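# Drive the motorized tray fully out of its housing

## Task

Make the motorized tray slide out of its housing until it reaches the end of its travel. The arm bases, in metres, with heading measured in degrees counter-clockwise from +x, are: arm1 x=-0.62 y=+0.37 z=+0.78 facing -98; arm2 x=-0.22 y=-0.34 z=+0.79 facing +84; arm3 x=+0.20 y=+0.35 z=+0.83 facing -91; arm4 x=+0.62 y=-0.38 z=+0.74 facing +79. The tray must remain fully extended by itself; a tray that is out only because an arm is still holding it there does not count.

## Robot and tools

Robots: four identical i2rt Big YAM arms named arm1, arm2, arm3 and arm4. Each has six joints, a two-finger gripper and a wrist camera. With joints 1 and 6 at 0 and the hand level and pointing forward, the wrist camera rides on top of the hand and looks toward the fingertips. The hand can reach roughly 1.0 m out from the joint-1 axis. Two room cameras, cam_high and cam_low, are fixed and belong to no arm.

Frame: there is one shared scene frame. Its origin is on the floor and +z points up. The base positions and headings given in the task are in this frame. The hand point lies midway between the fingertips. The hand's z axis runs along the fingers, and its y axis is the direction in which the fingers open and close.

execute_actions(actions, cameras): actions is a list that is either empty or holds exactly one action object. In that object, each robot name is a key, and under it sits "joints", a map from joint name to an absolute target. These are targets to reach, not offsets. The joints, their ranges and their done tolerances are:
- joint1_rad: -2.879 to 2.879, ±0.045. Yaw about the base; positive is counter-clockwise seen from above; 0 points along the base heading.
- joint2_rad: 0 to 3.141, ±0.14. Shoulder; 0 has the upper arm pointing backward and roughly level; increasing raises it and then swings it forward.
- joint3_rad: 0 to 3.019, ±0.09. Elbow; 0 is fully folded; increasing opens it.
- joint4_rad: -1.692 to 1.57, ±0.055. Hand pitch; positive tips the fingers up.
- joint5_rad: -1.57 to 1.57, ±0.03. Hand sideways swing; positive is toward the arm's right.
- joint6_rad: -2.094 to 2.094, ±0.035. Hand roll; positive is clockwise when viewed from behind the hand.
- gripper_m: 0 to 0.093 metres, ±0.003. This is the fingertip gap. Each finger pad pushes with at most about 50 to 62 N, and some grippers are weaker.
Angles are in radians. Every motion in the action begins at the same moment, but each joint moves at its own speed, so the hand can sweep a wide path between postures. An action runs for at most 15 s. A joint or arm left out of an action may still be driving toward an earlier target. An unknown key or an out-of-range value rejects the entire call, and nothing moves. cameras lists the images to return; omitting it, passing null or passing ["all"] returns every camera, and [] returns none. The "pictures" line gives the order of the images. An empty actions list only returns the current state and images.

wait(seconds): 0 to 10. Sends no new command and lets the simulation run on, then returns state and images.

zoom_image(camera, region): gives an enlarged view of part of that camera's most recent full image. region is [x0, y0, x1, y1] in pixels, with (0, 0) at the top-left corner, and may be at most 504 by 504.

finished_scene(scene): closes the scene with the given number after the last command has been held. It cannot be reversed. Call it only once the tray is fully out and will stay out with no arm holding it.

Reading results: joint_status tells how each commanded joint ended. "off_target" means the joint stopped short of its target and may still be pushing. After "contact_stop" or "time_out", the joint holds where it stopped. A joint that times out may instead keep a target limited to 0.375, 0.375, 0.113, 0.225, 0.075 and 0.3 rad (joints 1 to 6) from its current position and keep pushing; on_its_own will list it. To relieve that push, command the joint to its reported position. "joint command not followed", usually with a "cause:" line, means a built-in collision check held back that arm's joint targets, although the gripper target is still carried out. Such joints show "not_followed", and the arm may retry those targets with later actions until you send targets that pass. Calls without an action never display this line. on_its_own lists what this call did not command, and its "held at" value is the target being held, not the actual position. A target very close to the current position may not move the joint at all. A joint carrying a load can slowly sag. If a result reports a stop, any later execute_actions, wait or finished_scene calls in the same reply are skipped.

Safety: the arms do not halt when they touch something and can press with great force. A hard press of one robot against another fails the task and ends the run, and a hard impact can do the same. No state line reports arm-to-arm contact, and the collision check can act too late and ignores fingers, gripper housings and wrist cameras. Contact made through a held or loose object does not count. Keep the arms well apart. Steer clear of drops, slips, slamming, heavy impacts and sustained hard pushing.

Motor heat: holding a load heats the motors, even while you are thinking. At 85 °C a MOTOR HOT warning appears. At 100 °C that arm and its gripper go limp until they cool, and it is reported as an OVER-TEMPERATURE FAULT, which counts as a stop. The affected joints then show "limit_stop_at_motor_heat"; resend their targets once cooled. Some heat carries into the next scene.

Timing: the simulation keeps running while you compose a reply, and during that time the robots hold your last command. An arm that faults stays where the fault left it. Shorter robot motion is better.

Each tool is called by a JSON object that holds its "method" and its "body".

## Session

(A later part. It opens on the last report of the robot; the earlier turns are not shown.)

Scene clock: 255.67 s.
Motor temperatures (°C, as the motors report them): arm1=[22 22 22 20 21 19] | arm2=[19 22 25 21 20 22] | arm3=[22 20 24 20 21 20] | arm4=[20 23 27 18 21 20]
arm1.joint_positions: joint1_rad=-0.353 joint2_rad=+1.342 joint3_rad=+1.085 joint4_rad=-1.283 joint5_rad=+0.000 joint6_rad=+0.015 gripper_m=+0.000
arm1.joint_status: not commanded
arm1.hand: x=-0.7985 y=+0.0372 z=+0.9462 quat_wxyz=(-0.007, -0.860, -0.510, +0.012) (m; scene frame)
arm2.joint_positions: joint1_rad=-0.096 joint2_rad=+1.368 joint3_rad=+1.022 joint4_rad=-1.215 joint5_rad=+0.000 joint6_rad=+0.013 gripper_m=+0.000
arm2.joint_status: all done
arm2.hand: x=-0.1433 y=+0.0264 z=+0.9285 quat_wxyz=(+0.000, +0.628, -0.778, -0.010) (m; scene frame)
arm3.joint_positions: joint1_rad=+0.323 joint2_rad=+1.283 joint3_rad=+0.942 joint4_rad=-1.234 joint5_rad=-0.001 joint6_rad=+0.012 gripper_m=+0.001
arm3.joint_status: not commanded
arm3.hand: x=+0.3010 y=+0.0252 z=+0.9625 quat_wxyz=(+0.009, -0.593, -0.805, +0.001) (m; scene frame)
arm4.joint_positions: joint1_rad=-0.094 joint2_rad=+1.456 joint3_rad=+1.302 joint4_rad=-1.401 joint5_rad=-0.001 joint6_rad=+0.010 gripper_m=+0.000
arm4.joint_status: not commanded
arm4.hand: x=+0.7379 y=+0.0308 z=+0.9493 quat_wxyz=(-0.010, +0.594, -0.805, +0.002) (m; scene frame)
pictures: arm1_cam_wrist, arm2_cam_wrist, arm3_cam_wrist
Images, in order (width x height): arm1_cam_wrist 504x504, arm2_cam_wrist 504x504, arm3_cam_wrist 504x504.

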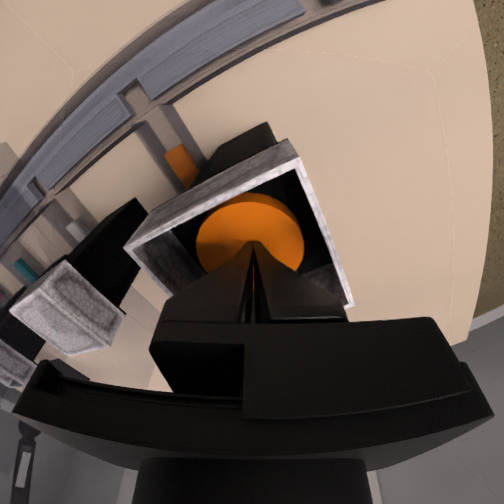

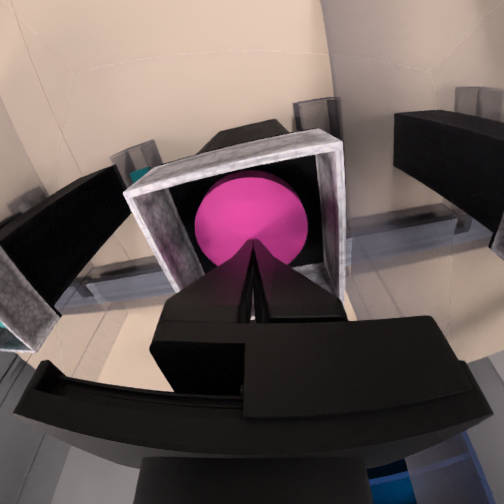

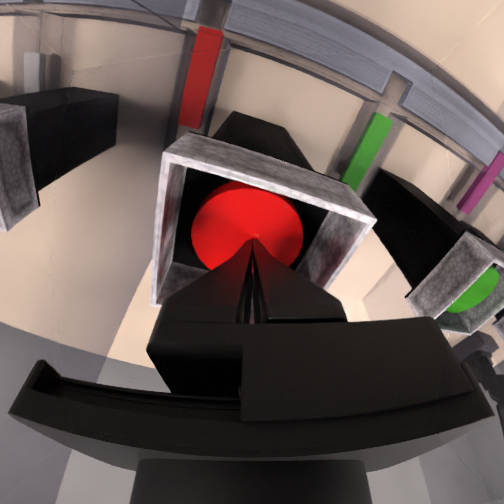

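Magenta pressed again; waiting for it to clear.

{"method": "wait", "body": {"seconds": 10}}

Scene clock: 269.00 s.
Motor temperatures (°C, as the motors report them): arm1=[22 22 22 20 21 19] | arm2=[19 22 25 21 20 22] | arm3=[22 20 24 20 21 20] | arm4=[20 23 27 18 21 20]
arm1.joint_positions: joint1_rad=-0.353 joint2_rad=+1.342 joint3_rad=+1.085 joint4_rad=-1.283 joint5_rad=+0.000 joint6_rad=+0.015 gripper_m=+0.000
arm1.joint_status: not commanded
arm1.hand: x=-0.7985 y=+0.0372 z=+0.9462 quat_wxyz=(-0.007, -0.860, -0.510, +0.012) (m; scene frame)
arm2.joint_positions: joint1_rad=-0.096 joint2_rad=+1.368 joint3_rad=+1.022 joint4_rad=-1.215 joint5_rad=+0.000 joint6_rad=+0.013 gripper_m=+0.000
arm2.joint_status: all done
arm2.hand: x=-0.1433 y=+0.0264 z=+0.9285 quat_wxyz=(+0.000, +0.628, -0.778, -0.010) (m; scene frame)
arm3.joint_positions: joint1_rad=+0.323 joint2_rad=+1.283 joint3_rad=+0.942 joint4_rad=-1.234 joint5_rad=-0.001 joint6_rad=+0.012 gripper_m=+0.001
arm3.joint_status: not commanded
arm3.hand: x=+0.3010 y=+0.0252 z=+0.9625 quat_wxyz=(+0.009, -0.593, -0.805, +0.001) (m; scene frame)
arm4.joint_positions: joint1_rad=-0.094 joint2_rad=+1.456 joint3_rad=+1.302 joint4_rad=-1.401 joint5_rad=-0.001 joint6_rad=+0.010 gripper_m=+0.000
arm4.joint_status: not commanded
arm4.hand: x=+0.7379 y=+0.0308 z=+0.9493 quat_wxyz=(-0.010, +0.594, -0.805, +0.002) (m; scene frame)
wait: 10.00 s; at rest from the start
pictures: arm1_cam_wrist, arm2_cam_wrist, arm3_cam_wrist, arm4_cam_wrist, cam_high, cam_low
Images, in order (width x height): arm1_cam_wrist 504x504, arm2_cam_wrist 504x504, arm3_cam_wrist 504x504, arm4_cam_wrist 504x504, cam_high 504x504, cam_low 504x504.

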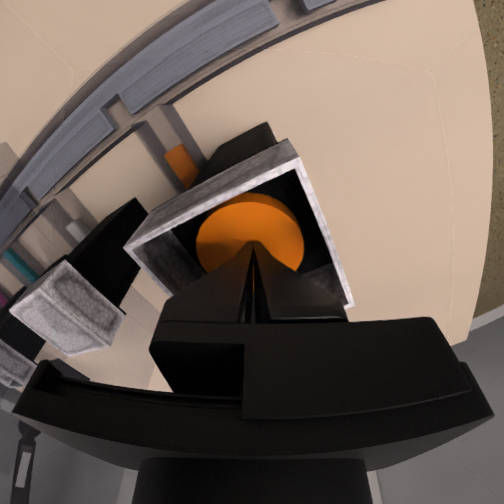

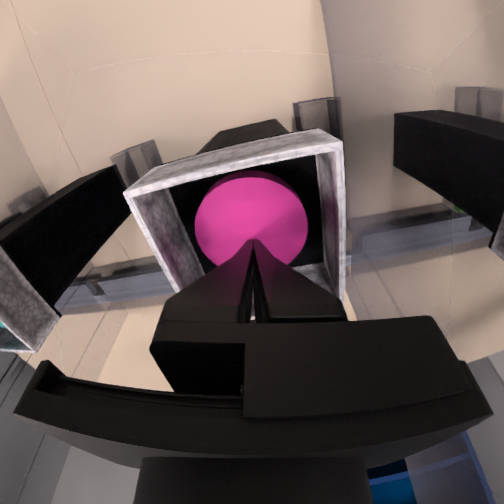

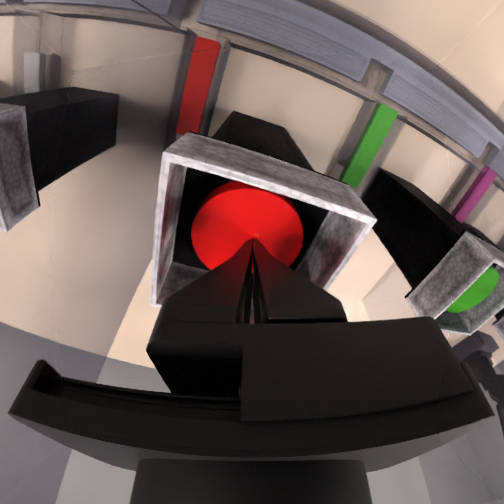

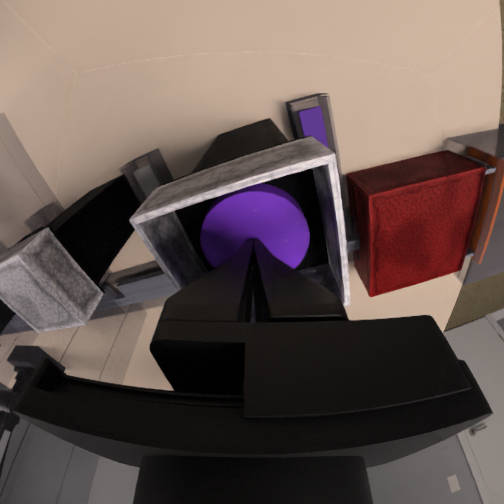

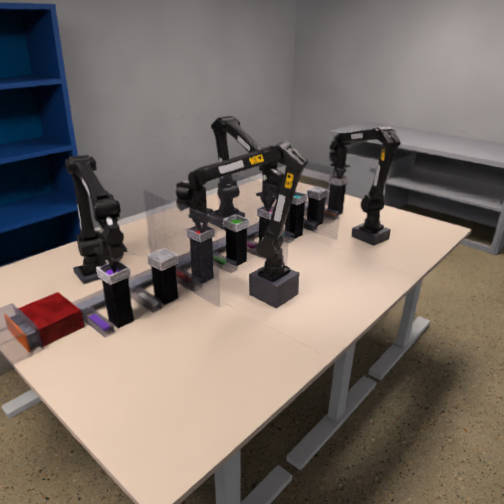

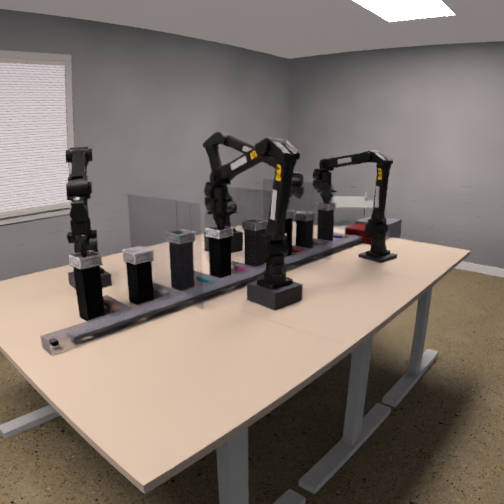

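The bar is moving. Waiting for it to finish.

{"method": "wait", "body": {"seconds": 10}}

Scene clock: 279.37 s.
Motor temperatures (°C, as the motors report them): arm1=[22 22 22 20 21 19] | arm2=[19 22 25 21 20 22] | arm3=[22 20 24 20 21 20] | arm4=[20 23 27 18 21 20]
arm1.joint_positions: joint1_rad=-0.353 joint2_rad=+1.342 joint3_rad=+1.085 joint4_rad=-1.283 joint5_rad=+0.000 joint6_rad=+0.015 gripper_m=+0.000
arm1.joint_status: not commanded
arm1.hand: x=-0.7985 y=+0.0372 z=+0.9462 quat_wxyz=(-0.007, -0.860, -0.510, +0.012) (m; scene frame)
arm2.joint_positions: joint1_rad=-0.096 joint2_rad=+1.368 joint3_rad=+1.022 joint4_rad=-1.215 joint5_rad=+0.000 joint6_rad=+0.013 gripper_m=+0.000
arm2.joint_status: all done
arm2.hand: x=-0.1433 y=+0.0264 z=+0.9285 quat_wxyz=(+0.000, +0.628, -0.778, -0.010) (m; scene frame)
arm3.joint_positions: joint1_rad=+0.323 joint2_rad=+1.283 joint3_rad=+0.942 joint4_rad=-1.234 joint5_rad=-0.001 joint6_rad=+0.012 gripper_m=+0.001
arm3.joint_status: not commanded
arm3.hand: x=+0.3010 y=+0.0252 z=+0.9625 quat_wxyz=(+0.009, -0.593, -0.805, +0.001) (m; scene frame)
arm4.joint_positions: joint1_rad=-0.094 joint2_rad=+1.456 joint3_rad=+1.302 joint4_rad=-1.401 joint5_rad=-0.001 joint6_rad=+0.010 gripper_m=+0.000
arm4.joint_status: not commanded
arm4.hand: x=+0.7379 y=+0.0308 z=+0.9493 quat_wxyz=(-0.010, +0.594, -0.805, +0.002) (m; scene frame)
wait: 10.00 s; at rest from the start
pictures: arm1_cam_wrist, arm2_cam_wrist, arm3_cam_wrist, arm4_cam_wrist, cam_high, cam_low
Images, in order (width x height): arm1_cam_wrist 504x504, arm2_cam_wrist 504x504, arm3_cam_wrist 504x504, arm4_cam_wrist 504x504, cam_high 504x504, cam_low 504x504.

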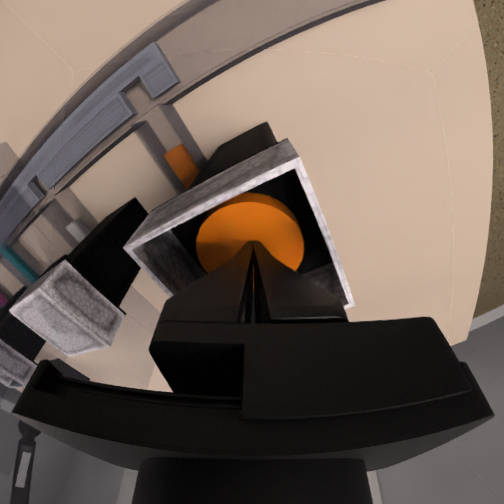

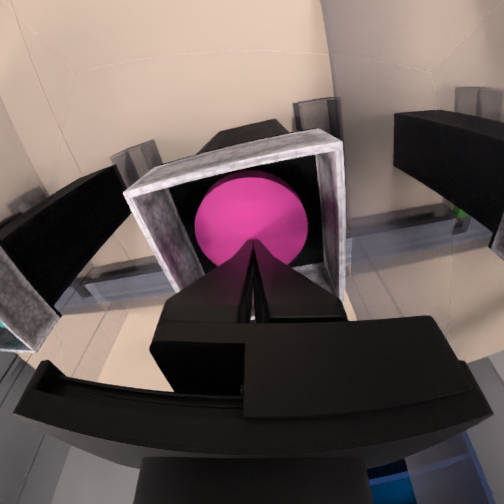

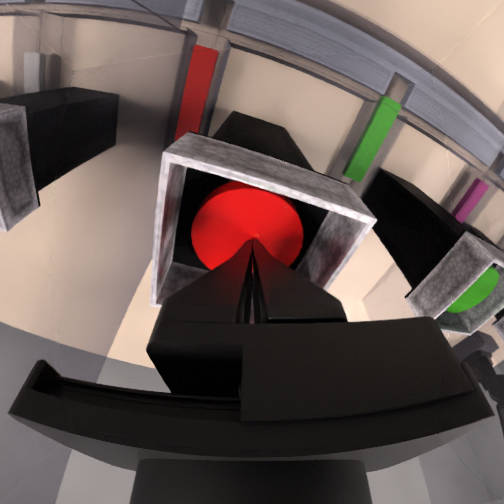

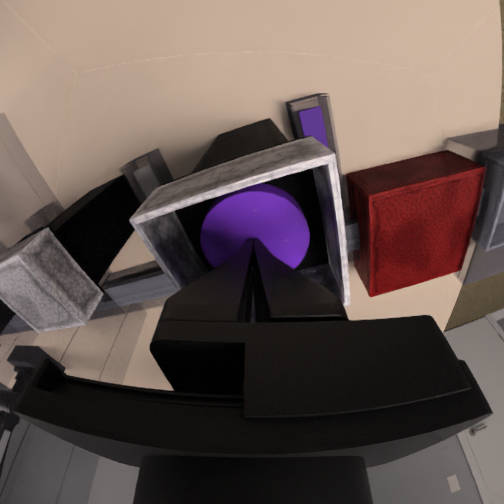

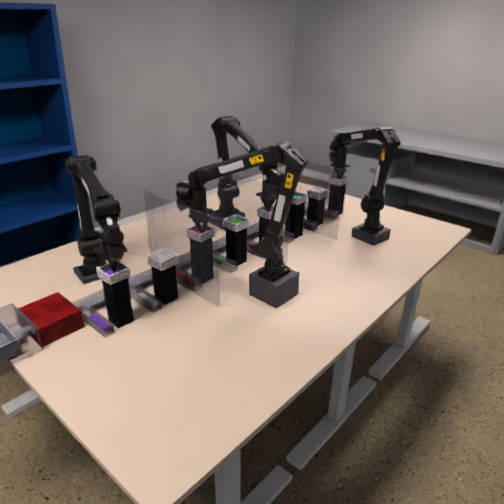

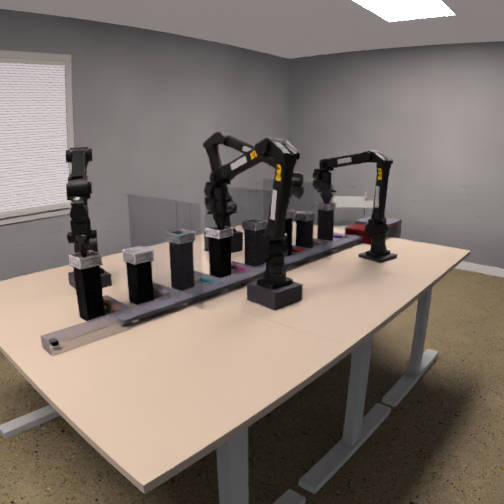

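{"method": "execute_actions", "body": {"actions": [{"arm1":{"joints":{"joint2_rad":1.33,"joint3_rad":1.2}},"arm2":{"joints":{"joint2_rad":1.355,"joint3_rad":1.14}},"arm3":{"joints":{"joint2_rad":1.27,"joint3_rad":1.06}},"arm4":{"joints":{"joint2_rad":1.44,"joint3_rad":1.42}}}], "cameras": ["arm1_cam_wrist","arm4_cam_wrist"]}}

Scene clock: 281.27 s.
Motor temperatures (°C, as the motors report them): arm1=[22 22 23 20 21 19] | arm2=[19 22 25 21 20 22] | arm3=[22 20 24 20 21 20] | arm4=[20 23 27 18 21 20]
arm1.joint_positions: joint1_rad=-0.353 joint2_rad=+1.333 joint3_rad=+1.149 joint4_rad=-1.283 joint5_rad=+0.000 joint6_rad=+0.015 gripper_m=+0.000
arm1.joint_status: all done
arm1.hand: x=-0.8082 y=+0.0186 z=+0.9745 quat_wxyz=(-0.026, -0.859, -0.510, +0.043) (m; scene frame)
arm2.joint_positions: joint1_rad=-0.096 joint2_rad=+1.354 joint3_rad=+1.099 joint4_rad=-1.204 joint5_rad=+0.000 joint6_rad=+0.013 gripper_m=+0.000
arm2.joint_status: all done
arm2.hand: x=-0.1369 y=+0.0554 z=+0.9630 quat_wxyz=(-0.039, +0.626, -0.777, -0.042) (m; scene frame)
arm3.joint_positions: joint1_rad=+0.323 joint2_rad=+1.268 joint3_rad=+1.007 joint4_rad=-1.225 joint5_rad=-0.001 joint6_rad=+0.012 gripper_m=+0.001
arm3.joint_status: all done
arm3.hand: x=+0.3091 y=+0.0013 z=+0.9912 quat_wxyz=(-0.026, -0.593, -0.805, +0.026) (m; scene frame)
arm4.joint_positions: joint1_rad=-0.094 joint2_rad=+1.450 joint3_rad=+1.369 joint4_rad=-1.400 joint5_rad=-0.001 joint6_rad=+0.010 gripper_m=+0.000
arm4.joint_status: all done
arm4.hand: x=+0.7429 y=+0.0490 z=+0.9778 quat_wxyz=(-0.039, +0.594, -0.804, -0.020) (m; scene frame)
pictures: arm1_cam_wrist, arm4_cam_wrist
Images, in order (width x height): arm1_cam_wrist 504x504, arm4_cam_wrist 504x504.

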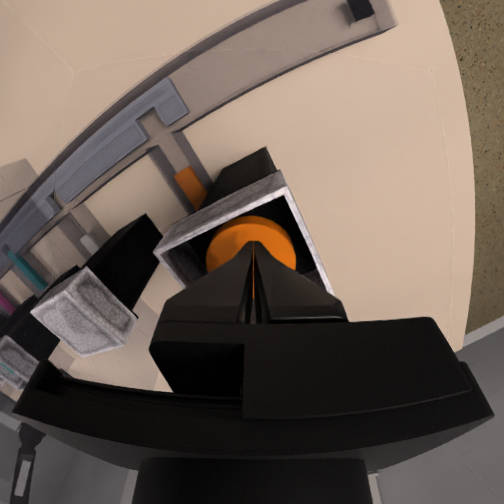

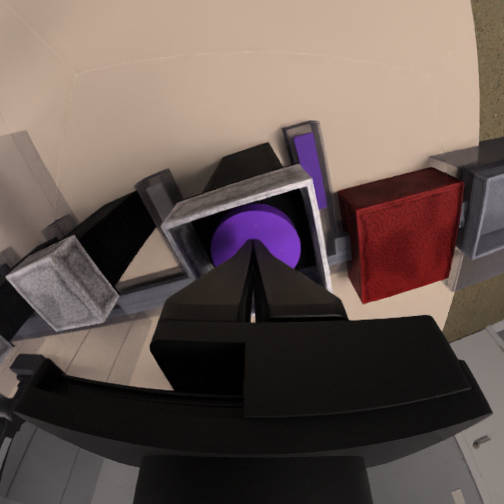

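{"method": "finished_scene", "body": {"scene": 1}}

The scene is finished: the task was done.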